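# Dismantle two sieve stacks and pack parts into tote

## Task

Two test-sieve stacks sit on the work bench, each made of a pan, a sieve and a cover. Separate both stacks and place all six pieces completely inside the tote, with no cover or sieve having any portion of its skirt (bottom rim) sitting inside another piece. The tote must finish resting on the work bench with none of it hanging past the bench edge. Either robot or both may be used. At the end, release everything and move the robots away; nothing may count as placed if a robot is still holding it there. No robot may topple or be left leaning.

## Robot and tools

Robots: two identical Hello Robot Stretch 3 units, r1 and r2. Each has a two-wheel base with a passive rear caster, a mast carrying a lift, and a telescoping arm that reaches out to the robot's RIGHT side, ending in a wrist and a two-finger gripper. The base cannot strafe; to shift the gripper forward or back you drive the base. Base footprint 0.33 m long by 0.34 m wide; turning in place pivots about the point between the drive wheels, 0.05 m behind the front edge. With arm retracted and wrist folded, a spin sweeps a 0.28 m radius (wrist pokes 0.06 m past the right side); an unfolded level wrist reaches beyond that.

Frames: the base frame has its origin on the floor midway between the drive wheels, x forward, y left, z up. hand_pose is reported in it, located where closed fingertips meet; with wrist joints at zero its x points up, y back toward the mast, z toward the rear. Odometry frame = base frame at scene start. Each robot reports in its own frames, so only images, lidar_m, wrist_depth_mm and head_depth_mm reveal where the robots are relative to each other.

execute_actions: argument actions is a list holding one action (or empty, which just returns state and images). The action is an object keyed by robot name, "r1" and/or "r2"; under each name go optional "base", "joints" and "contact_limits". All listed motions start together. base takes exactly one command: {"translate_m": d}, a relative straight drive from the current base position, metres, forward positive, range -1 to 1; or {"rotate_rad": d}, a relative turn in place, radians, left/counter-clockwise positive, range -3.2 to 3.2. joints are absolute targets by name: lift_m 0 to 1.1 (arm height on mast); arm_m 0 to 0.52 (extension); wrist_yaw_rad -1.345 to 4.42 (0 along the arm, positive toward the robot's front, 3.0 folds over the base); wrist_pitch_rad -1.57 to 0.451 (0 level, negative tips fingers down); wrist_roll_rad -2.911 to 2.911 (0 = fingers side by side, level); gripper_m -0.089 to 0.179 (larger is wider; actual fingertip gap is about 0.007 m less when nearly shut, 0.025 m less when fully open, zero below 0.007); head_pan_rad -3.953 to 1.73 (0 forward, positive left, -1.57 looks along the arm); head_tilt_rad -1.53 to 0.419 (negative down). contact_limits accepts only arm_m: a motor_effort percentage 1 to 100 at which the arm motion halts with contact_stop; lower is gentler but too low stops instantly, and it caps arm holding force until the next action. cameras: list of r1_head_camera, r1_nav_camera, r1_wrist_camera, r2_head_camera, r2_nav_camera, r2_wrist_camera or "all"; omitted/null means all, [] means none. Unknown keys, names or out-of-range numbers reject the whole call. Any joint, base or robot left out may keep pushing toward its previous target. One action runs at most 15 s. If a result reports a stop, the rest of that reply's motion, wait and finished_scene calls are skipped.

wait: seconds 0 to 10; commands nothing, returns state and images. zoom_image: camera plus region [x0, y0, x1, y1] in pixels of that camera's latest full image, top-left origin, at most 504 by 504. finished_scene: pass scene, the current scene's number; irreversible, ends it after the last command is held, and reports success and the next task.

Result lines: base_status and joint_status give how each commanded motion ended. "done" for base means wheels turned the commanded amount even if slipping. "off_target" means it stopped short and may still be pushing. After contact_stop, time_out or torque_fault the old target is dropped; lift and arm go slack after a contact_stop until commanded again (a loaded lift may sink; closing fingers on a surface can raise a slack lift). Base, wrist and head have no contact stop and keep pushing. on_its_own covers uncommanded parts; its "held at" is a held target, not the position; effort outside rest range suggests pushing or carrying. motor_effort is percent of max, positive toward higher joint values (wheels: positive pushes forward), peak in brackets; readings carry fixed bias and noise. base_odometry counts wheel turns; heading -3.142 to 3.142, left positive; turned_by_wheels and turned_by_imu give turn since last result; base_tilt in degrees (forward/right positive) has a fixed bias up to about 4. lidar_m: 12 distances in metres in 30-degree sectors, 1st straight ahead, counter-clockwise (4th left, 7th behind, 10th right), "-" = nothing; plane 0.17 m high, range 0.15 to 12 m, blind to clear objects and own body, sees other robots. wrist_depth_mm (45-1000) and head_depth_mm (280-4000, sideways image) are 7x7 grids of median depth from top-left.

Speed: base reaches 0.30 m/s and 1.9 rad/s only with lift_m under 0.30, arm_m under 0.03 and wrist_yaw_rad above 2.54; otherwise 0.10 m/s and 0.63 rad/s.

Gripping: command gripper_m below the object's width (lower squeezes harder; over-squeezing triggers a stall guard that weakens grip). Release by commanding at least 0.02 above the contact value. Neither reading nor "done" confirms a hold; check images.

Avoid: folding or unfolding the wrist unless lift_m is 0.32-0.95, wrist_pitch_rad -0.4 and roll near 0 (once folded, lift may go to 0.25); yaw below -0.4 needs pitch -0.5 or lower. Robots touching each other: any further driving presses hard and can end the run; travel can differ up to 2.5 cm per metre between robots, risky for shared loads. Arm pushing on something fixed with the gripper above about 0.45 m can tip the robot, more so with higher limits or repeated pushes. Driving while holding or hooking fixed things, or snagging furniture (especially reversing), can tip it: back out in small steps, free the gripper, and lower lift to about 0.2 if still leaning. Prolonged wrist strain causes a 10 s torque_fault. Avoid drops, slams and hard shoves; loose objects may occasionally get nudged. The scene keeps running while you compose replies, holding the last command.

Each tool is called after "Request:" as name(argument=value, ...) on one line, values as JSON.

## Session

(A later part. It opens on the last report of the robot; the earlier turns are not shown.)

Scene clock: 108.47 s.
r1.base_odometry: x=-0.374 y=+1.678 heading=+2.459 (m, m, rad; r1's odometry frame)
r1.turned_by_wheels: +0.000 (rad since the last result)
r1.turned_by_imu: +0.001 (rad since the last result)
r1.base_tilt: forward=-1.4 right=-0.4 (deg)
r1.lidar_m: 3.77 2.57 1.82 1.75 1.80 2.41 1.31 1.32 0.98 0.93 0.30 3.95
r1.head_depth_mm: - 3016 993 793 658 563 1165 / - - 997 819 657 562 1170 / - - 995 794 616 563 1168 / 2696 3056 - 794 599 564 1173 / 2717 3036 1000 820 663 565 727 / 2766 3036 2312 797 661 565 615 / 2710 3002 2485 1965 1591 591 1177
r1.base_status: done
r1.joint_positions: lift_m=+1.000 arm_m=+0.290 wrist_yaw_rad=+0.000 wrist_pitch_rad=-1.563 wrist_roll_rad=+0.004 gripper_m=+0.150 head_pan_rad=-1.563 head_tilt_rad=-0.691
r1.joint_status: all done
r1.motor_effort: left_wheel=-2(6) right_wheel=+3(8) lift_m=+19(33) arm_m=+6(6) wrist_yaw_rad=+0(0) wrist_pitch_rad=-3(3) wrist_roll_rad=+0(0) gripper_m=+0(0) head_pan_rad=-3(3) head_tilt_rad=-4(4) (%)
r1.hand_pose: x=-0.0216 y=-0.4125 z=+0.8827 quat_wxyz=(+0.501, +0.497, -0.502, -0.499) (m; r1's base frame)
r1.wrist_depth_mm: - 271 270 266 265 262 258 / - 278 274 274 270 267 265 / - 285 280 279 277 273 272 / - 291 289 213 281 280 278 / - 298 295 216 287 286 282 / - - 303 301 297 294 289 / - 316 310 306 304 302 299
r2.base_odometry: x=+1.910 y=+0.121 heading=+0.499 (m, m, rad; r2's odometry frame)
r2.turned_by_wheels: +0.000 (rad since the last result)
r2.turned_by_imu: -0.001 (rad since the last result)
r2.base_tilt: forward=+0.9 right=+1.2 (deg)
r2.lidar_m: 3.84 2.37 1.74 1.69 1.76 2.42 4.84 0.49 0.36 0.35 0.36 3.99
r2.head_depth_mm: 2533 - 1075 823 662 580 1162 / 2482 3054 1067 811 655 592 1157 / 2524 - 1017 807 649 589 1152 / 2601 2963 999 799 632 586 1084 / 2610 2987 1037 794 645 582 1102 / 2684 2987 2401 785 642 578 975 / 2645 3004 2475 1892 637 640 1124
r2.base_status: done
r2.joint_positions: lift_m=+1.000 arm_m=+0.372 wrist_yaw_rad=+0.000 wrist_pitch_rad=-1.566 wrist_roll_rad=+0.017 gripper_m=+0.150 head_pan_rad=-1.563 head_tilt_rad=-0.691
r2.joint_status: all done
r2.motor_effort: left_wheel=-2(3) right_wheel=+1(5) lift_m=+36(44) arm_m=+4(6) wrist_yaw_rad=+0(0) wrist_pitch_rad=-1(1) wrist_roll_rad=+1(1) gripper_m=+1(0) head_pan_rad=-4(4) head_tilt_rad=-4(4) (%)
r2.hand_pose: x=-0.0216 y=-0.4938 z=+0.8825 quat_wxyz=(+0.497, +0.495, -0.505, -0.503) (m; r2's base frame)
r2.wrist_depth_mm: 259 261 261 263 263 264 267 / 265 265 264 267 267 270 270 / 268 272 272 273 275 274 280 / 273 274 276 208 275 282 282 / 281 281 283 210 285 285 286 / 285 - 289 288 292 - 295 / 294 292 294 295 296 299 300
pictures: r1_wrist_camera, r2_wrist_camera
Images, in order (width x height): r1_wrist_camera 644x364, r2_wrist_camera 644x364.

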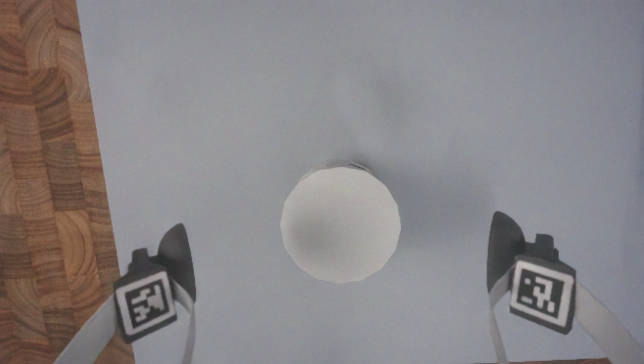

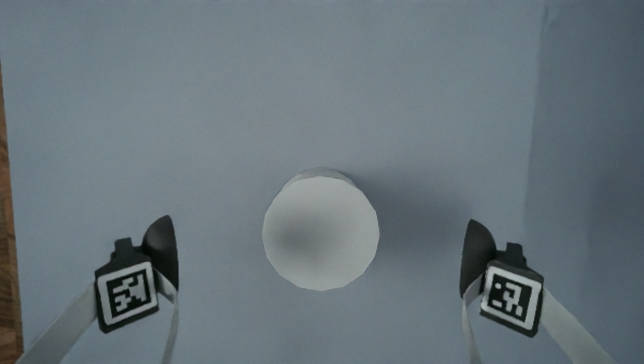

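Request:
execute_actions(actions=[{"r1":{"joints":{"lift_m":0.95}},"r2":{"joints":{"lift_m":0.95}}}], cameras=["r1_wrist_camera","r2_wrist_camera","r1_head_camera","r2_head_camera"])

Scene clock: 115.30 s.
r1.base_odometry: x=-0.374 y=+1.678 heading=+2.459 (m, m, rad; r1's odometry frame)
r1.turned_by_wheels: +0.000 (rad since the last result)
r1.turned_by_imu: +0.001 (rad since the last result)
r1.base_tilt: forward=-1.5 right=-0.4 (deg)
r1.lidar_m: 3.79 2.55 1.81 1.75 1.79 2.41 1.32 1.32 0.98 0.93 0.30 3.96
r1.head_depth_mm: 2773 - 978 793 659 563 1163 / 2738 - 928 792 650 563 1168 / 2738 - - 770 615 564 1173 / 2734 3015 1002 753 597 563 1168 / 2719 3035 999 794 643 565 725 / 2740 3007 2326 796 662 566 617 / 2679 3027 2501 1984 1595 590 1170
r1.base_status: not commanded
r1.joint_positions: lift_m=+0.950 arm_m=+0.290 wrist_yaw_rad=+0.000 wrist_pitch_rad=-1.563 wrist_roll_rad=+0.004 gripper_m=+0.150 head_pan_rad=-1.563 head_tilt_rad=-0.691
r1.joint_status: all done
r1.motor_effort: left_wheel=-2(2) right_wheel=+3(2) lift_m=+19(19) arm_m=+5(6) wrist_yaw_rad=+0(1) wrist_pitch_rad=-3(3) wrist_roll_rad=+0(0) gripper_m=+1(0) head_pan_rad=-3(3) head_tilt_rad=-4(4) (%)
r1.hand_pose: x=-0.0216 y=-0.4125 z=+0.8326 quat_wxyz=(+0.501, +0.497, -0.502, -0.499) (m; r1's base frame)
r1.wrist_depth_mm: 225 224 221 218 217 216 213 / 231 229 225 223 222 219 218 / - 233 231 229 227 224 222 / - 239 237 183 231 230 227 / - 243 242 165 165 234 233 / - 251 249 168 240 242 239 / - 258 254 252 249 246 246
r2.base_odometry: x=+1.910 y=+0.121 heading=+0.499 (m, m, rad; r2's odometry frame)
r2.turned_by_wheels: +0.000 (rad since the last result)
r2.turned_by_imu: -0.001 (rad since the last result)
r2.base_tilt: forward=+1.0 right=+1.1 (deg)
r2.lidar_m: 3.85 2.38 1.75 1.68 1.76 2.42 4.85 0.49 0.36 0.35 0.36 3.98
r2.head_depth_mm: 2560 2801 - 817 661 579 1165 / 2594 - 1020 813 656 591 1159 / 2589 - 1013 802 653 590 1153 / 2607 2984 1064 774 631 585 1084 / 2615 3000 1031 806 644 581 1098 / 2624 3004 2367 787 639 578 978 / 2620 2953 2485 1902 637 639 1135
r2.base_status: not commanded
r2.joint_positions: lift_m=+0.950 arm_m=+0.372 wrist_yaw_rad=+0.000 wrist_pitch_rad=-1.566 wrist_roll_rad=+0.017 gripper_m=+0.150 head_pan_rad=-1.563 head_tilt_rad=-0.691
r2.joint_status: all done
r2.motor_effort: left_wheel=-2(2) right_wheel=+1(2) lift_m=+37(36) arm_m=+5(4) wrist_yaw_rad=+0(0) wrist_pitch_rad=-1(1) wrist_roll_rad=+1(0) gripper_m=+1(0) head_pan_rad=-3(3) head_tilt_rad=-4(4) (%)
r2.hand_pose: x=-0.0216 y=-0.4938 z=+0.8325 quat_wxyz=(+0.497, +0.495, -0.505, -0.503) (m; r2's base frame)
r2.wrist_depth_mm: 212 212 214 215 215 217 217 / 217 218 218 219 219 221 221 / 219 221 222 223 225 227 226 / 225 224 228 203 229 228 230 / 227 230 231 158 232 235 237 / 235 - 235 162 239 - 240 / 239 240 242 243 244 246 245
pictures: r1_head_camera (sideways: a quarter turn clockwise sets it upright), r1_wrist_camera, r2_head_camera (sideways: a quarter turn clockwise sets it upright), r2_wrist_camera
Images, in order (width x height): r1_head_camera 896x504, r1_wrist_camera 644x364, r2_head_camera 896x504, r2_wrist_camera 644x364.

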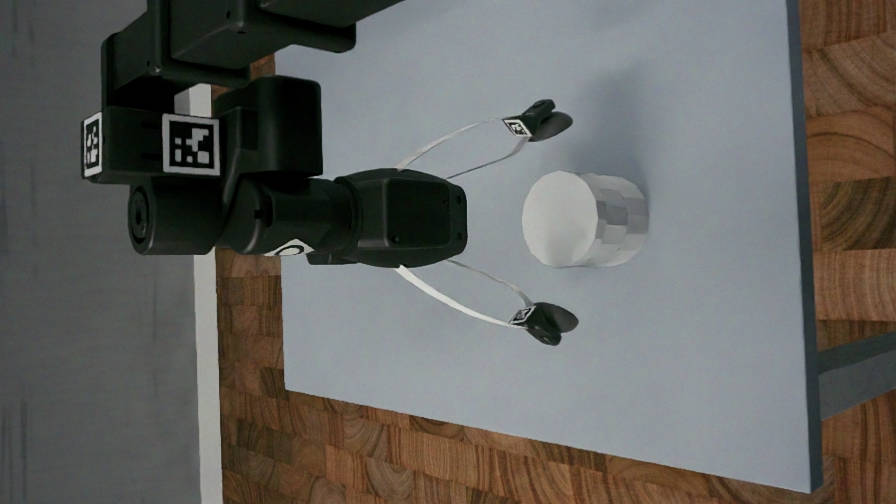

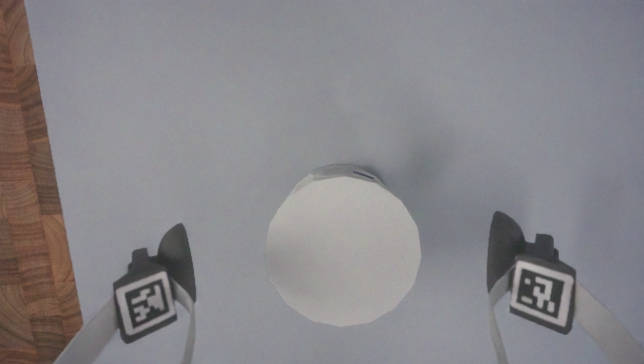

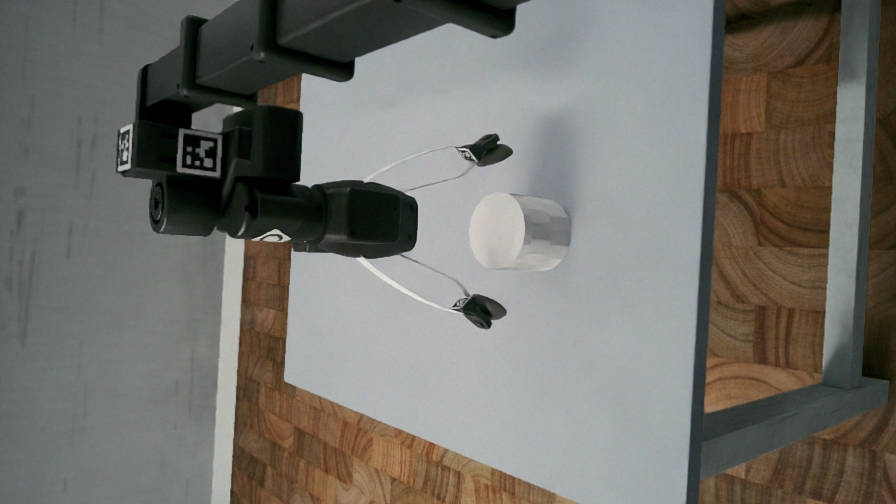

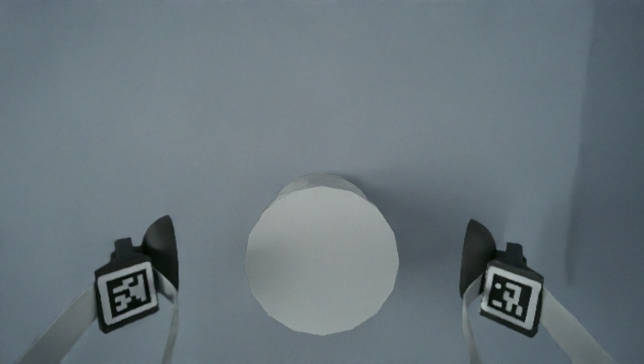

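Request:
execute_actions(actions=[{"r1":{"joints":{"lift_m":0.94}},"r2":{"joints":{"lift_m":0.94}}}], cameras=[])

Request:
execute_actions(actions=[{"r1":{"joints":{"gripper_m":0.05}},"r2":{"joints":{"gripper_m":0.05}}}], cameras=["r1_head_camera","r2_head_camera"])

Request:
execute_actions(actions=[{"r1":{"joints":{"lift_m":1.02}},"r2":{"joints":{"lift_m":1.02}}}], cameras=["r1_head_camera","r2_head_camera"])

Scene clock: 124.27 s.
r1.base_odometry: x=-0.374 y=+1.678 heading=+2.459 (m, m, rad; r1's odometry frame)
r1.turned_by_wheels: +0.000 (rad since the last result)
r1.turned_by_imu: +0.001 (rad since the last result)
r1.base_tilt: forward=-1.4 right=-0.4 (deg)
r1.lidar_m: 3.77 2.56 1.81 1.75 1.80 2.41 1.31 1.32 0.98 0.93 0.30 3.94
r1.head_depth_mm: 2810 - - 790 658 563 1164 / 2767 - 926 792 644 563 1161 / 2723 - - 761 614 563 1171 / 2758 2959 1000 751 599 565 1168 / 2732 3000 1001 796 645 566 726 / 2746 3004 2330 794 662 566 615 / 2757 2967 2499 1970 1596 591 1179
r1.base_status: not commanded
r1.joint_positions: lift_m=+0.940 arm_m=+0.290 wrist_yaw_rad=+0.000 wrist_pitch_rad=-1.563 wrist_roll_rad=+0.004 gripper_m=+0.150 head_pan_rad=-1.563 head_tilt_rad=-0.691
r1.joint_status: all done
r1.motor_effort: left_wheel=-2(2) right_wheel=+3(3) lift_m=+18(17) arm_m=+6(6) wrist_yaw_rad=+0(0) wrist_pitch_rad=-3(2) wrist_roll_rad=+0(0) gripper_m=+1(0) head_pan_rad=-2(2) head_tilt_rad=-3(4) (%)
r1.hand_pose: x=-0.0216 y=-0.4125 z=+0.8227 quat_wxyz=(+0.501, +0.497, -0.502, -0.499) (m; r1's base frame)
r1.wrist_depth_mm: 215 213 211 210 208 206 204 / 221 218 217 215 212 210 208 / 226 223 221 218 217 215 213 / 233 229 225 183 221 219 218 / - 234 232 154 154 224 222 / - 241 237 157 157 231 227 / - 248 243 241 237 236 234
r2.base_odometry: x=+1.910 y=+0.121 heading=+0.499 (m, m, rad; r2's odometry frame)
r2.turned_by_wheels: +0.000 (rad since the last result)
r2.turned_by_imu: -0.001 (rad since the last result)
r2.base_tilt: forward=+1.0 right=+1.2 (deg)
r2.lidar_m: 3.84 2.38 1.75 1.69 1.76 2.41 4.86 0.49 0.36 0.35 0.36 3.99
r2.head_depth_mm: 2621 2898 - 792 659 581 1153 / 2562 - 1016 816 656 592 1165 / 2623 - 1010 805 653 589 1151 / 2621 2989 1087 780 630 584 1092 / 2635 2962 1026 806 644 584 1093 / 2642 2963 2349 787 641 580 980 / 2616 2980 2477 1900 637 639 1120
r2.base_status: not commanded
r2.joint_positions: lift_m=+0.940 arm_m=+0.372 wrist_yaw_rad=+0.000 wrist_pitch_rad=-1.566 wrist_roll_rad=+0.017 gripper_m=+0.150 head_pan_rad=-1.563 head_tilt_rad=-0.691
r2.joint_status: all done
r2.motor_effort: left_wheel=-2(2) right_wheel=+1(1) lift_m=+36(37) arm_m=+4(4) wrist_yaw_rad=+0(1) wrist_pitch_rad=-1(1) wrist_roll_rad=+0(1) gripper_m=+1(0) head_pan_rad=-3(3) head_tilt_rad=-5(4) (%)
r2.hand_pose: x=-0.0216 y=-0.4938 z=+0.8225 quat_wxyz=(+0.497, +0.495, -0.505, -0.503) (m; r2's base frame)
r2.wrist_depth_mm: 204 204 204 206 207 207 209 / 207 208 208 210 211 212 213 / 211 210 214 214 215 215 216 / 214 216 216 203 218 220 222 / 218 220 221 148 222 224 225 / 223 - 225 151 228 - 230 / 227 229 230 155 234 235 235
pictures: none
No camera images: the call's "cameras" was empty. Leave "cameras" out to get every camera's image.

Scene clock: 125.77 s.
r1.base_odometry: x=-0.374 y=+1.678 heading=+2.459 (m, m, rad; r1's odometry frame)
r1.turned_by_wheels: +0.000 (rad since the last result)
r1.turned_by_imu: +0.000 (rad since the last result)
r1.base_tilt: forward=-1.4 right=-0.3 (deg)
r1.lidar_m: 3.79 2.57 1.81 1.74 1.80 2.41 1.31 1.32 0.97 0.93 0.30 3.98
r1.head_depth_mm: 2787 - - 790 657 562 1169 / 2745 - 927 795 659 563 1165 / 2732 - - 762 598 563 1171 / 2744 2942 998 754 586 565 1170 / 2714 3035 1003 798 661 564 726 / 2696 3018 2319 794 661 566 616 / 2707 3011 2470 1973 1598 590 1171
r1.base_status: not commanded
r1.joint_positions: lift_m=+0.940 arm_m=+0.290 wrist_yaw_rad=+0.000 wrist_pitch_rad=-1.563 wrist_roll_rad=+0.004 gripper_m=+0.051 head_pan_rad=-1.563 head_tilt_rad=-0.691
r1.joint_status: all done
r1.motor_effort: left_wheel=-2(2) right_wheel=+3(3) lift_m=+18(19) arm_m=+6(5) wrist_yaw_rad=+0(0) wrist_pitch_rad=-3(3) wrist_roll_rad=+0(0) gripper_m=-17(100) head_pan_rad=-3(3) head_tilt_rad=-3(4) (%)
r1.hand_pose: x=-0.0216 y=-0.4125 z=+0.8227 quat_wxyz=(+0.501, +0.497, -0.502, -0.499) (m; r1's base frame)
r1.wrist_depth_mm: 215 214 211 209 207 206 203 / 220 218 216 214 212 210 208 / 227 223 221 220 218 215 213 / 233 228 226 160 221 219 217 / - 234 231 153 152 225 222 / - 239 - 157 156 229 228 / - 247 245 240 237 237 234
r2.base_odometry: x=+1.910 y=+0.121 heading=+0.499 (m, m, rad; r2's odometry frame)
r2.turned_by_wheels: +0.000 (rad since the last result)
r2.turned_by_imu: +0.000 (rad since the last result)
r2.base_tilt: forward=+1.0 right=+1.1 (deg)
r2.lidar_m: 3.84 2.38 1.75 1.69 1.75 2.41 4.86 0.49 0.36 0.35 0.36 4.00
r2.head_depth_mm: 2570 2868 - 795 660 582 1164 / 2594 - 1015 811 656 592 1166 / 2619 - 994 804 650 588 1153 / 2641 2960 1085 777 630 586 1082 / 2589 3022 1036 794 645 582 1095 / 2628 2949 2380 785 641 581 985 / 2631 2972 2463 1919 636 639 1128
r2.base_status: not commanded
r2.joint_positions: lift_m=+0.940 arm_m=+0.372 wrist_yaw_rad=+0.000 wrist_pitch_rad=-1.566 wrist_roll_rad=+0.017 gripper_m=+0.051 head_pan_rad=-1.563 head_tilt_rad=-0.691
r2.joint_status: all done
r2.motor_effort: left_wheel=-2(2) right_wheel=+2(1) lift_m=+36(37) arm_m=+4(4) wrist_yaw_rad=+0(0) wrist_pitch_rad=-1(1) wrist_roll_rad=+1(1) gripper_m=-14(87) head_pan_rad=-4(3) head_tilt_rad=-4(5) (%)
r2.hand_pose: x=-0.0216 y=-0.4938 z=+0.8225 quat_wxyz=(+0.497, +0.495, -0.505, -0.503) (m; r2's base frame)
r2.wrist_depth_mm: 202 204 205 206 207 207 209 / 207 207 209 209 210 211 213 / 211 211 213 213 215 215 217 / 215 216 217 202 219 221 221 / 219 222 220 145 221 224 226 / 224 225 149 150 150 229 229 / 229 228 231 153 232 234 235
pictures: r1_head_camera (sideways: a quarter turn clockwise sets it upright), r2_head_camera (sideways: a quarter turn clockwise sets it upright)
Images, in order (width x height): r1_head_camera 896x504, r2_head_camera 896x504.

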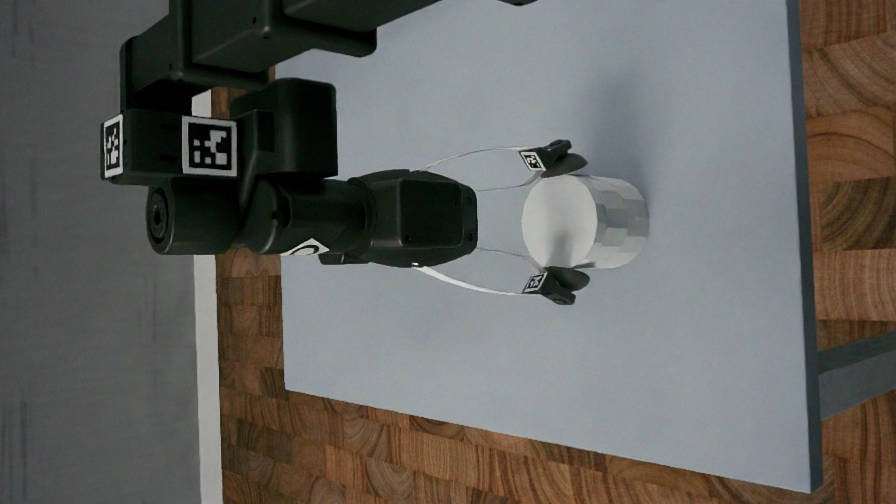

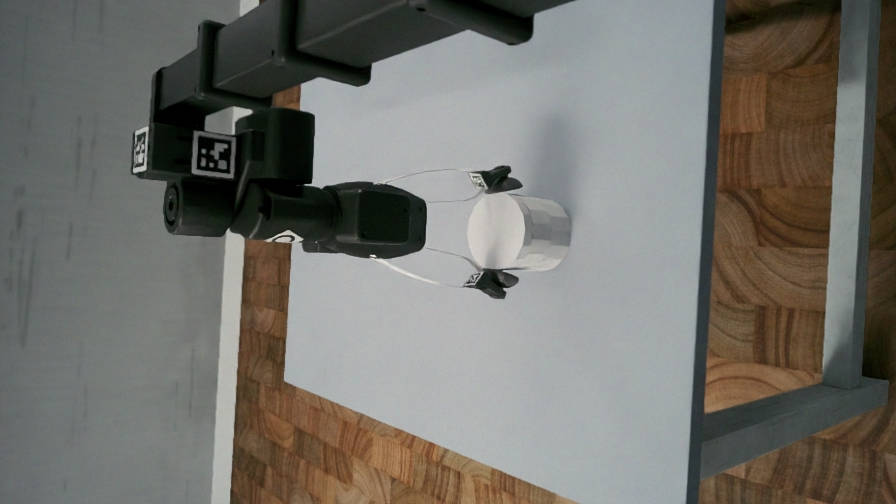

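Scene clock: 127.33 s.
r1.base_odometry: x=-0.374 y=+1.678 heading=+2.459 (m, m, rad; r1's odometry frame)
r1.turned_by_wheels: +0.000 (rad since the last result)
r1.turned_by_imu: +0.000 (rad since the last result)
r1.base_tilt: forward=-1.4 right=-0.3 (deg)
r1.lidar_m: 3.78 2.56 1.81 1.75 1.80 2.41 1.31 1.32 0.97 0.93 0.30 3.97
r1.head_depth_mm: - 3002 996 793 656 563 1163 / - 2998 991 795 659 563 1167 / - - 956 820 616 564 1170 / 2735 2999 961 796 608 563 1168 / 2736 3028 1003 801 660 565 725 / 2746 3014 2329 798 662 565 615 / 2732 3025 2498 1979 1593 590 1169
r1.base_status: not commanded
r1.joint_positions: lift_m=+1.020 arm_m=+0.290 wrist_yaw_rad=+0.000 wrist_pitch_rad=-1.563 wrist_roll_rad=+0.004 gripper_m=+0.051 head_pan_rad=-1.563 head_tilt_rad=-0.691
r1.joint_status: all done
r1.motor_effort: left_wheel=-3(2) right_wheel=+3(3) lift_m=+36(39) arm_m=+6(6) wrist_yaw_rad=+0(0) wrist_pitch_rad=-3(3) wrist_roll_rad=+0(0) gripper_m=-17(17) head_pan_rad=-3(3) head_tilt_rad=-4(3) (%)
r1.hand_pose: x=-0.0216 y=-0.4125 z=+0.9019 quat_wxyz=(+0.501, +0.497, -0.502, -0.499) (m; r1's base frame)
r1.wrist_depth_mm: - 290 287 287 282 280 278 / - 297 294 292 289 286 283 / - 304 302 298 295 293 289 / - 311 308 159 302 300 296 / - 322 315 153 153 306 304 / - 330 - 156 156 311 312 / - - 331 328 323 324 318
r2.base_odometry: x=+1.910 y=+0.121 heading=+0.499 (m, m, rad; r2's odometry frame)
r2.turned_by_wheels: +0.000 (rad since the last result)
r2.turned_by_imu: +0.000 (rad since the last result)
r2.base_tilt: forward=+1.0 right=+1.1 (deg)
r2.lidar_m: 3.85 2.37 1.75 1.69 1.76 2.42 4.86 0.49 0.36 0.35 0.36 3.98
r2.head_depth_mm: - 3037 1082 819 661 580 1163 / - 3049 1061 811 657 591 1155 / - - 991 757 653 589 1156 / 2624 2960 999 677 631 587 1083 / 2653 3016 1031 791 647 581 1103 / 2627 2976 2401 787 639 579 975 / 2635 2952 2483 1898 638 640 1127
r2.base_status: not commanded
r2.joint_positions: lift_m=+1.020 arm_m=+0.372 wrist_yaw_rad=+0.000 wrist_pitch_rad=-1.566 wrist_roll_rad=+0.017 gripper_m=+0.051 head_pan_rad=-1.563 head_tilt_rad=-0.691
r2.joint_status: all done
r2.motor_effort: left_wheel=-2(2) right_wheel=+1(1) lift_m=+47(48) arm_m=+4(4) wrist_yaw_rad=-1(0) wrist_pitch_rad=-1(1) wrist_roll_rad=+0(1) gripper_m=-14(14) head_pan_rad=-3(3) head_tilt_rad=-4(5) (%)
r2.hand_pose: x=-0.0216 y=-0.4938 z=+0.9022 quat_wxyz=(+0.497, +0.495, -0.505, -0.503) (m; r2's base frame)
r2.wrist_depth_mm: 277 279 279 281 281 281 283 / 284 281 286 286 288 288 290 / 288 291 290 291 294 293 296 / 295 295 295 266 297 299 304 / 299 298 300 146 302 310 309 / 305 307 149 149 150 317 314 / 312 311 316 153 319 318 318
pictures: r1_head_camera (sideways: a quarter turn clockwise sets it upright), r2_head_camera (sideways: a quarter turn clockwise sets it upright)
Images, in order (width x height): r1_head_camera 896x504, r2_head_camera 896x504.

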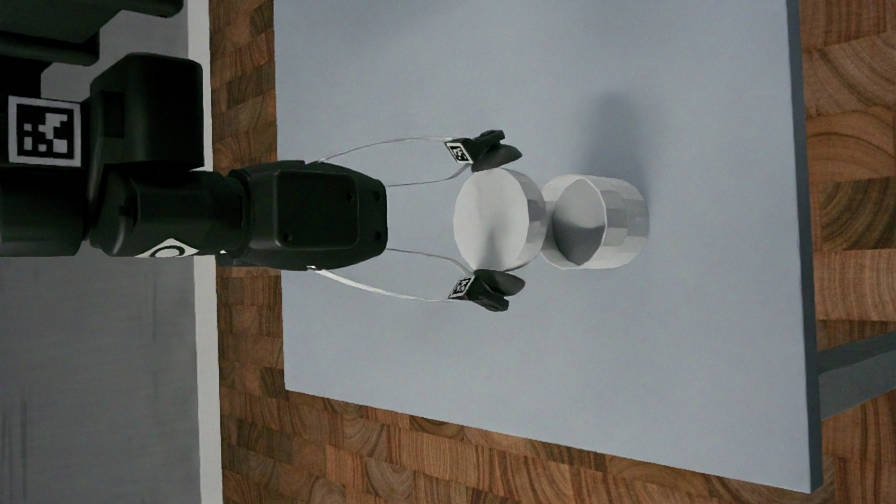

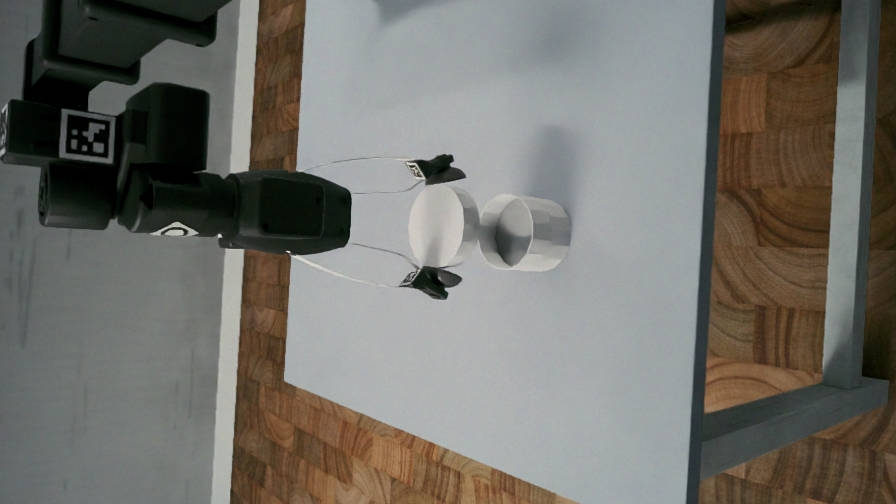

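Request:
execute_actions(actions=[{"r1":{"base":{"translate_m":-0.45},"joints":{"lift_m":1.095}},"r2":{"base":{"translate_m":-0.40},"joints":{"lift_m":1.1}}}], cameras=["r1_head_camera","r2_head_camera","r1_wrist_camera","r2_wrist_camera"])

Scene clock: 138.83 s.
r1.base_odometry: x=-0.024 y=+1.394 heading=+2.459 (m, m, rad; r1's odometry frame)
r1.turned_by_wheels: +0.000 (rad since the last result)
r1.turned_by_imu: +0.001 (rad since the last result)
r1.base_tilt: forward=-1.4 right=-0.3 (deg)
r1.lidar_m: 4.23 2.55 1.82 1.73 1.79 2.40 4.49 0.89 0.99 0.95 0.97 0.63
r1.head_depth_mm: 2834 2994 894 746 646 562 1192 / 2813 2983 927 788 644 563 1186 / - - 923 550 645 563 1192 / 2717 - 908 493 659 564 1188 / 2778 3024 1004 785 661 565 1170 / 2731 3019 1004 797 661 565 1170 / 2724 2975 1004 800 663 566 1170
r1.base_status: done
r1.joint_positions: lift_m=+1.095 arm_m=+0.290 wrist_yaw_rad=+0.000 wrist_pitch_rad=-1.563 wrist_roll_rad=+0.004 gripper_m=+0.051 head_pan_rad=-1.563 head_tilt_rad=-0.691
r1.joint_status: all done
r1.motor_effort: left_wheel=-2(7) right_wheel=+3(4) lift_m=+35(36) arm_m=+5(5) wrist_yaw_rad=+0(0) wrist_pitch_rad=-3(3) wrist_roll_rad=+0(0) gripper_m=-16(17) head_pan_rad=-3(3) head_tilt_rad=-4(4) (%)
r1.hand_pose: x=-0.0216 y=-0.4125 z=+0.9769 quat_wxyz=(+0.501, +0.497, -0.502, -0.499) (m; r1's base frame)
r1.wrist_depth_mm: 369 364 363 351 353 350 282 / 377 372 369 360 361 357 290 / 384 380 377 365 363 284 279 / 394 390 387 159 377 375 372 / 405 398 393 153 153 383 379 / 412 411 - 157 156 393 391 / - - - - - - -
r2.base_odometry: x=+1.559 y=-0.071 heading=+0.499 (m, m, rad; r2's odometry frame)
r2.turned_by_wheels: +0.000 (rad since the last result)
r2.turned_by_imu: -0.001 (rad since the last result)
r2.base_tilt: forward=+1.0 right=+1.2 (deg)
r2.lidar_m: 4.23 2.38 1.75 1.69 1.76 2.42 4.46 0.49 0.36 0.35 0.36 0.50
r2.head_depth_mm: 716 2902 1085 731 653 582 1161 / 2674 2874 940 811 651 577 1155 / - 1393 925 778 654 590 1147 / 2624 2954 933 725 651 582 1086 / 2622 2979 1034 793 645 582 1099 / 2656 3002 1026 787 641 578 1091 / 2643 2992 1012 781 637 1222 1082
r2.base_status: done
r2.joint_positions: lift_m=+1.100 arm_m=+0.372 wrist_yaw_rad=+0.000 wrist_pitch_rad=-1.566 wrist_roll_rad=+0.017 gripper_m=+0.051 head_pan_rad=-1.563 head_tilt_rad=-0.691
r2.joint_status: all done
r2.motor_effort: left_wheel=-2(6) right_wheel=+1(0) lift_m=+47(49) arm_m=+4(4) wrist_yaw_rad=+0(0) wrist_pitch_rad=-1(1) wrist_roll_rad=+0(1) gripper_m=-13(14) head_pan_rad=-3(4) head_tilt_rad=-4(4) (%)
r2.hand_pose: x=-0.0216 y=-0.4938 z=+0.9822 quat_wxyz=(+0.497, +0.495, -0.505, -0.503) (m; r2's base frame)
r2.wrist_depth_mm: 351 349 355 350 355 352 361 / 357 357 361 359 365 356 363 / 364 365 363 371 371 354 375 / 374 376 374 289 374 349 381 / 379 381 381 146 297 298 389 / 390 391 149 150 149 394 399 / - - - 153 - 406 412
pictures: r1_head_camera (sideways: a quarter turn clockwise sets it upright), r1_wrist_camera, r2_head_camera (sideways: a quarter turn clockwise sets it upright), r2_wrist_camera
Images, in order (width x height): r1_head_camera 896x504, r1_wrist_camera 644x364, r2_head_camera 896x504, r2_wrist_camera 644x364.

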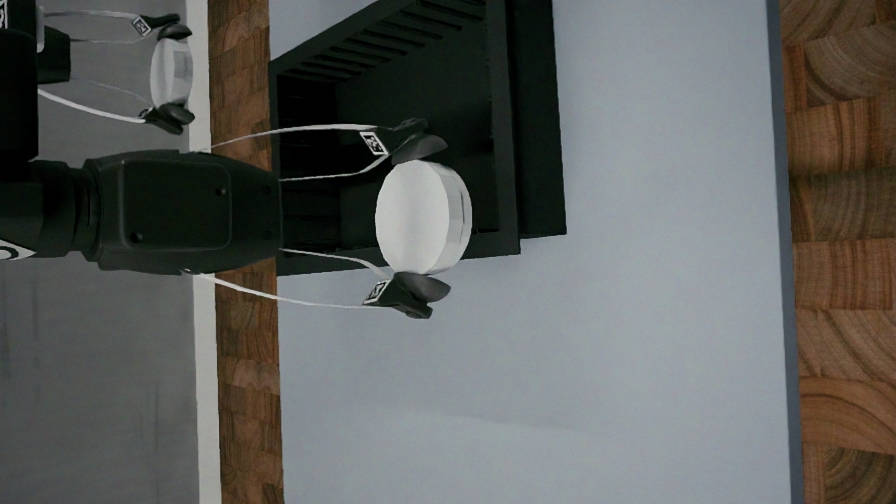

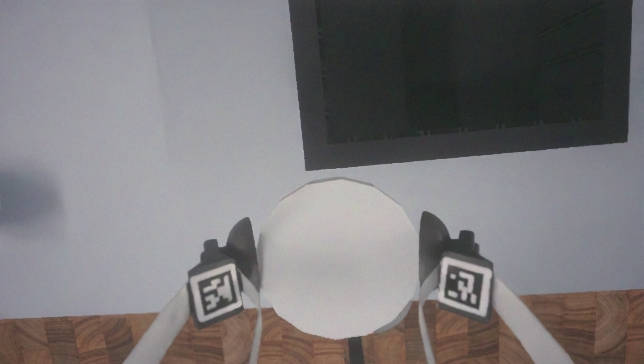

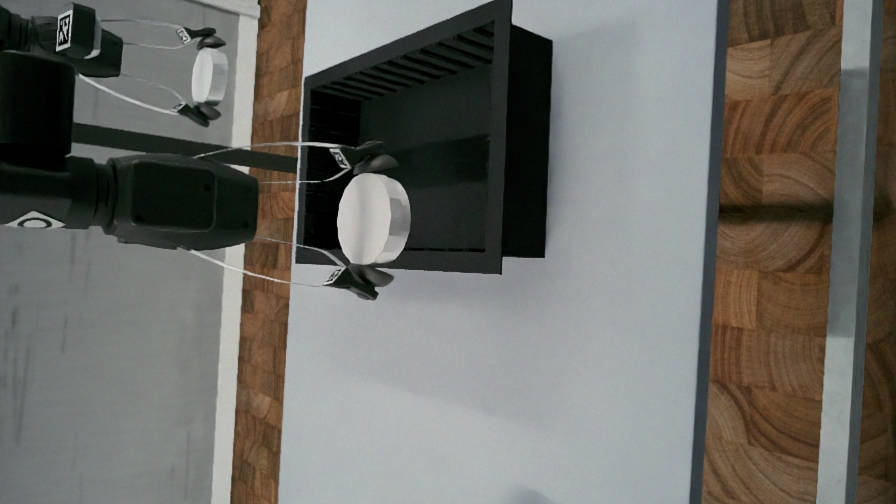

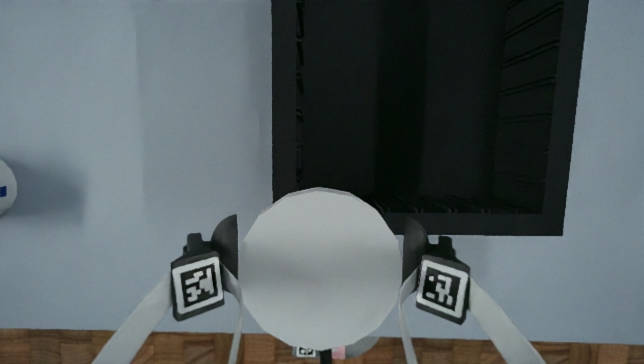

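Request:
execute_actions(actions=[{"r1":{"base":{"translate_m":-0.16},"joints":{"arm_m":0.405}},"r2":{"base":{"translate_m":-0.15},"joints":{"arm_m":0.428}}}], cameras=["r1_wrist_camera","r2_wrist_camera"])

Request:
execute_actions(actions=[{"r1":{"joints":{"lift_m":0.91}},"r2":{"joints":{"lift_m":0.91}}}], cameras=["r1_wrist_camera","r2_wrist_camera","r1_head_camera","r2_head_camera"])

Scene clock: 173.93 s.
r1.base_odometry: x=+0.100 y=+1.293 heading=+2.459 (m, m, rad; r1's odometry frame)
r1.turned_by_wheels: +0.000 (rad since the last result)
r1.turned_by_imu: +0.001 (rad since the last result)
r1.base_tilt: forward=-1.4 right=-0.3 (deg)
r1.lidar_m: 4.38 2.50 1.81 1.73 1.78 2.38 4.36 0.74 1.00 0.95 0.98 0.77
r1.head_depth_mm: 2776 3045 996 791 657 563 1207 / 2768 2992 996 793 658 562 1185 / 2753 3013 859 746 645 563 1189 / 2690 3040 895 793 644 564 1189 / 2675 1411 927 792 647 563 1191 / 2639 2925 911 728 643 566 1194 / 2731 3032 1001 798 663 565 1176
r1.base_status: done
r1.joint_positions: lift_m=+1.095 arm_m=+0.405 wrist_yaw_rad=+0.000 wrist_pitch_rad=-1.563 wrist_roll_rad=+0.004 gripper_m=+0.051 head_pan_rad=-1.563 head_tilt_rad=-0.691
r1.joint_status: all done
r1.motor_effort: left_wheel=-2(7) right_wheel=+3(5) lift_m=+36(35) arm_m=+5(7) wrist_yaw_rad=+0(0) wrist_pitch_rad=-3(3) wrist_roll_rad=+0(0) gripper_m=-17(16) head_pan_rad=-3(3) head_tilt_rad=-3(4) (%)
r1.hand_pose: x=-0.0216 y=-0.5275 z=+0.9769 quat_wxyz=(+0.501, +0.497, -0.502, -0.499) (m; r1's base frame)
r1.wrist_depth_mm: 368 304 357 353 351 351 351 / 377 318 366 361 344 355 354 / 385 332 375 373 365 367 364 / 394 329 382 159 331 375 372 / 403 343 387 153 153 382 380 / 412 408 - 157 156 391 390 / 423 420 416 415 406 404 398
r2.base_odometry: x=+1.427 y=-0.143 heading=+0.499 (m, m, rad; r2's odometry frame)
r2.turned_by_wheels: +0.000 (rad since the last result)
r2.turned_by_imu: -0.001 (rad since the last result)
r2.base_tilt: forward=+1.0 right=+1.1 (deg)
r2.lidar_m: 4.38 2.38 1.76 1.69 1.76 2.42 4.31 0.49 0.36 0.35 0.36 0.50
r2.head_depth_mm: 2576 2938 1077 819 661 579 1168 / 2654 2905 1067 812 655 578 1158 / - 3057 915 745 653 587 1156 / 2570 2809 919 796 647 587 1144 / 627 2809 938 789 643 583 1100 / 2629 3033 1012 715 641 578 1094 / 2639 3008 1009 780 636 577 1084
r2.base_status: done
r2.joint_positions: lift_m=+1.100 arm_m=+0.428 wrist_yaw_rad=+0.000 wrist_pitch_rad=-1.566 wrist_roll_rad=+0.017 gripper_m=+0.051 head_pan_rad=-1.563 head_tilt_rad=-0.691
r2.joint_status: all done
r2.motor_effort: left_wheel=-2(5) right_wheel=+1(3) lift_m=+47(47) arm_m=+4(5) wrist_yaw_rad=+0(0) wrist_pitch_rad=-1(2) wrist_roll_rad=+1(0) gripper_m=-14(14) head_pan_rad=-4(3) head_tilt_rad=-4(4) (%)
r2.hand_pose: x=-0.0216 y=-0.5498 z=+0.9822 quat_wxyz=(+0.497, +0.495, -0.505, -0.503) (m; r2's base frame)
r2.wrist_depth_mm: 352 292 349 355 347 360 361 / 362 311 357 357 362 367 369 / 369 318 367 371 368 374 372 / 370 322 376 369 378 378 383 / 383 324 376 146 296 389 392 / 386 386 150 149 149 401 399 / 396 399 396 153 405 404 406
pictures: r1_wrist_camera, r2_wrist_camera
Images, in order (width x height): r1_wrist_camera 644x364, r2_wrist_camera 644x364.

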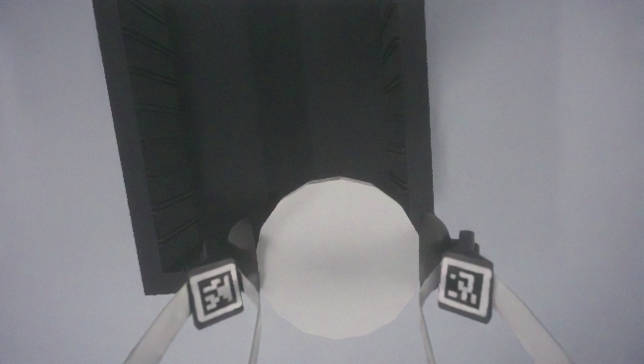

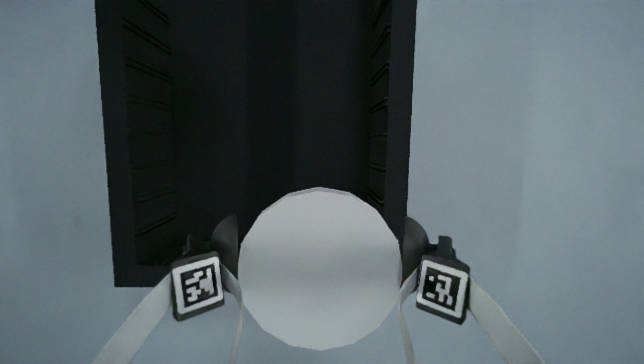

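Scene clock: 179.53 s.
r1.base_odometry: x=+0.100 y=+1.293 heading=+2.459 (m, m, rad; r1's odometry frame)
r1.turned_by_wheels: +0.000 (rad since the last result)
r1.turned_by_imu: +0.021 (rad since the last result)
r1.base_tilt: forward=-1.4 right=-0.4 (deg)
r1.lidar_m: 4.38 2.45 1.80 1.73 1.79 2.43 4.34 0.74 0.99 0.95 0.98 0.77
r1.head_depth_mm: 2729 - 951 788 655 561 1215 / 2695 2982 988 767 657 561 1195 / - - 868 695 645 562 1189 / 2739 3041 890 662 642 563 1186 / 681 764 921 785 643 563 1187 / 646 3041 913 731 644 562 1188 / 2738 3021 993 791 661 564 1186
r1.base_status: not commanded
r1.joint_positions: lift_m=+0.959 arm_m=+0.405 wrist_yaw_rad=+0.001 wrist_pitch_rad=-1.566 wrist_roll_rad=+0.001 gripper_m=+0.051 head_pan_rad=-1.565 head_tilt_rad=-0.696
r1.joint_status: lift_m contact_stop (moved -0.136 of -0.185)
r1.on_its_own: lift_m is slack since a contact_stop, until your next command for it (your +0.910 is given up)
r1.motor_effort: left_wheel=+0(36) right_wheel=+0(56) lift_m=+27(33) arm_m=+1(5) wrist_yaw_rad=-1(2) wrist_pitch_rad=-1(6) wrist_roll_rad=+1(7) gripper_m=-16(21) head_pan_rad=-2(3) head_tilt_rad=-2(4) (%)
r1.hand_pose: x=-0.0217 y=-0.5269 z=+0.8411 quat_wxyz=(+0.501, +0.499, -0.501, -0.499) (m; r1's base frame)
r1.wrist_depth_mm: 195 228 227 224 222 140 220 / 193 233 231 230 227 143 225 / 190 237 237 235 232 146 230 / 190 242 242 159 237 150 236 / 186 248 247 154 153 153 241 / 185 237 - 157 156 156 247 / 181 200 187 170 176 163 253
r2.base_odometry: x=+1.427 y=-0.143 heading=+0.499 (m, m, rad; r2's odometry frame)
r2.turned_by_wheels: +0.000 (rad since the last result)
r2.turned_by_imu: +0.005 (rad since the last result)
r2.base_tilt: forward=+1.0 right=+1.1 (deg)
r2.lidar_m: 4.40 2.37 1.74 1.69 1.76 2.44 4.32 0.48 0.36 0.34 0.36 0.50
r2.head_depth_mm: 2573 - 981 792 659 580 1167 / 2552 3002 1064 808 657 576 1153 / 2547 - 1008 673 652 586 1149 / 2594 2862 926 650 647 586 1082 / 656 753 913 789 643 582 1110 / 2560 2995 1015 713 640 578 1088 / 2651 2962 1006 779 637 1222 1086
r2.base_status: not commanded
r2.joint_positions: lift_m=+0.973 arm_m=+0.428 wrist_yaw_rad=+0.002 wrist_pitch_rad=-1.571 wrist_roll_rad=+0.011 gripper_m=+0.051 head_pan_rad=-1.564 head_tilt_rad=-0.693
r2.joint_status: lift_m contact_stop (moved -0.127 of -0.190)
r2.on_its_own: lift_m is slack since a contact_stop, until your next command for it (your +0.910 is given up)
r2.motor_effort: left_wheel=-3(15) right_wheel=+4(15) lift_m=+41(44) arm_m=+2(4) wrist_yaw_rad=-2(3) wrist_pitch_rad=+0(6) wrist_roll_rad=+5(8) gripper_m=-16(21) head_pan_rad=-3(3) head_tilt_rad=-4(4) (%)
r2.hand_pose: x=-0.0217 y=-0.5485 z=+0.8555 quat_wxyz=(+0.498, +0.498, -0.501, -0.503) (m; r2's base frame)
r2.wrist_depth_mm: 198 233 232 233 223 237 240 / 200 235 237 238 223 243 244 / 202 241 241 244 219 247 249 / 203 245 246 249 216 252 255 / 202 251 252 146 166 258 260 / 205 242 150 150 150 264 265 / 181 178 185 153 176 269 272
pictures: r1_head_camera (sideways: a quarter turn clockwise sets it upright), r1_wrist_camera, r2_head_camera (sideways: a quarter turn clockwise sets it upright), r2_wrist_camera
Images, in order (width x height): r1_head_camera 896x504, r1_wrist_camera 644x364, r2_head_camera 896x504, r2_wrist_camera 644x364.

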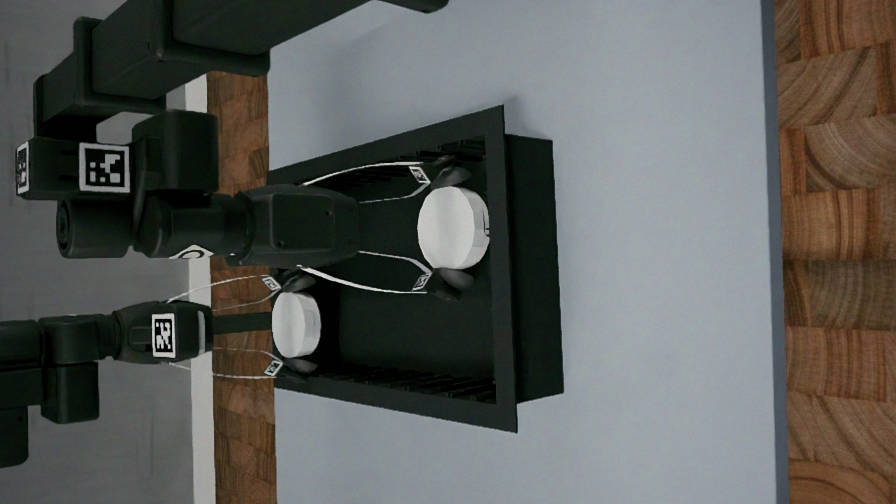

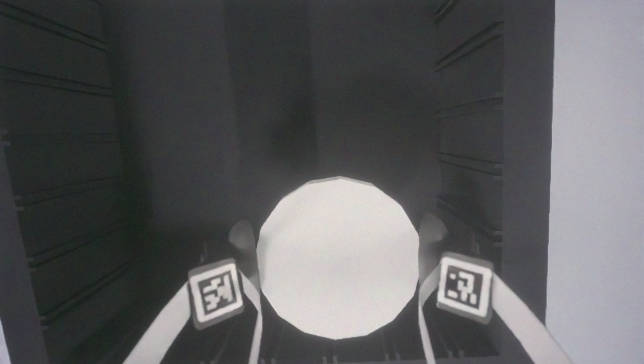

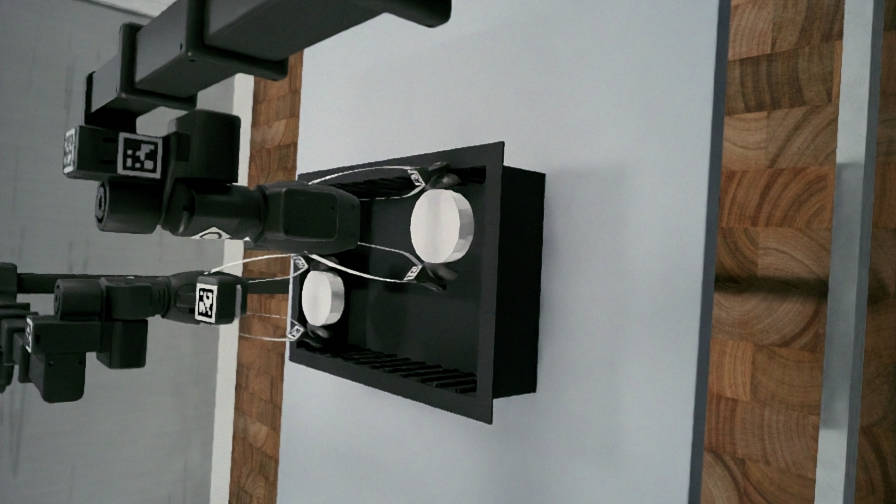

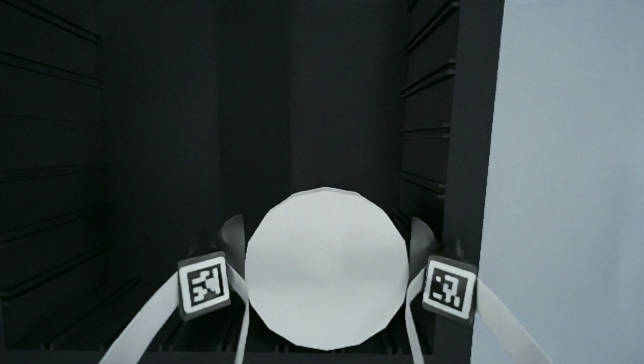

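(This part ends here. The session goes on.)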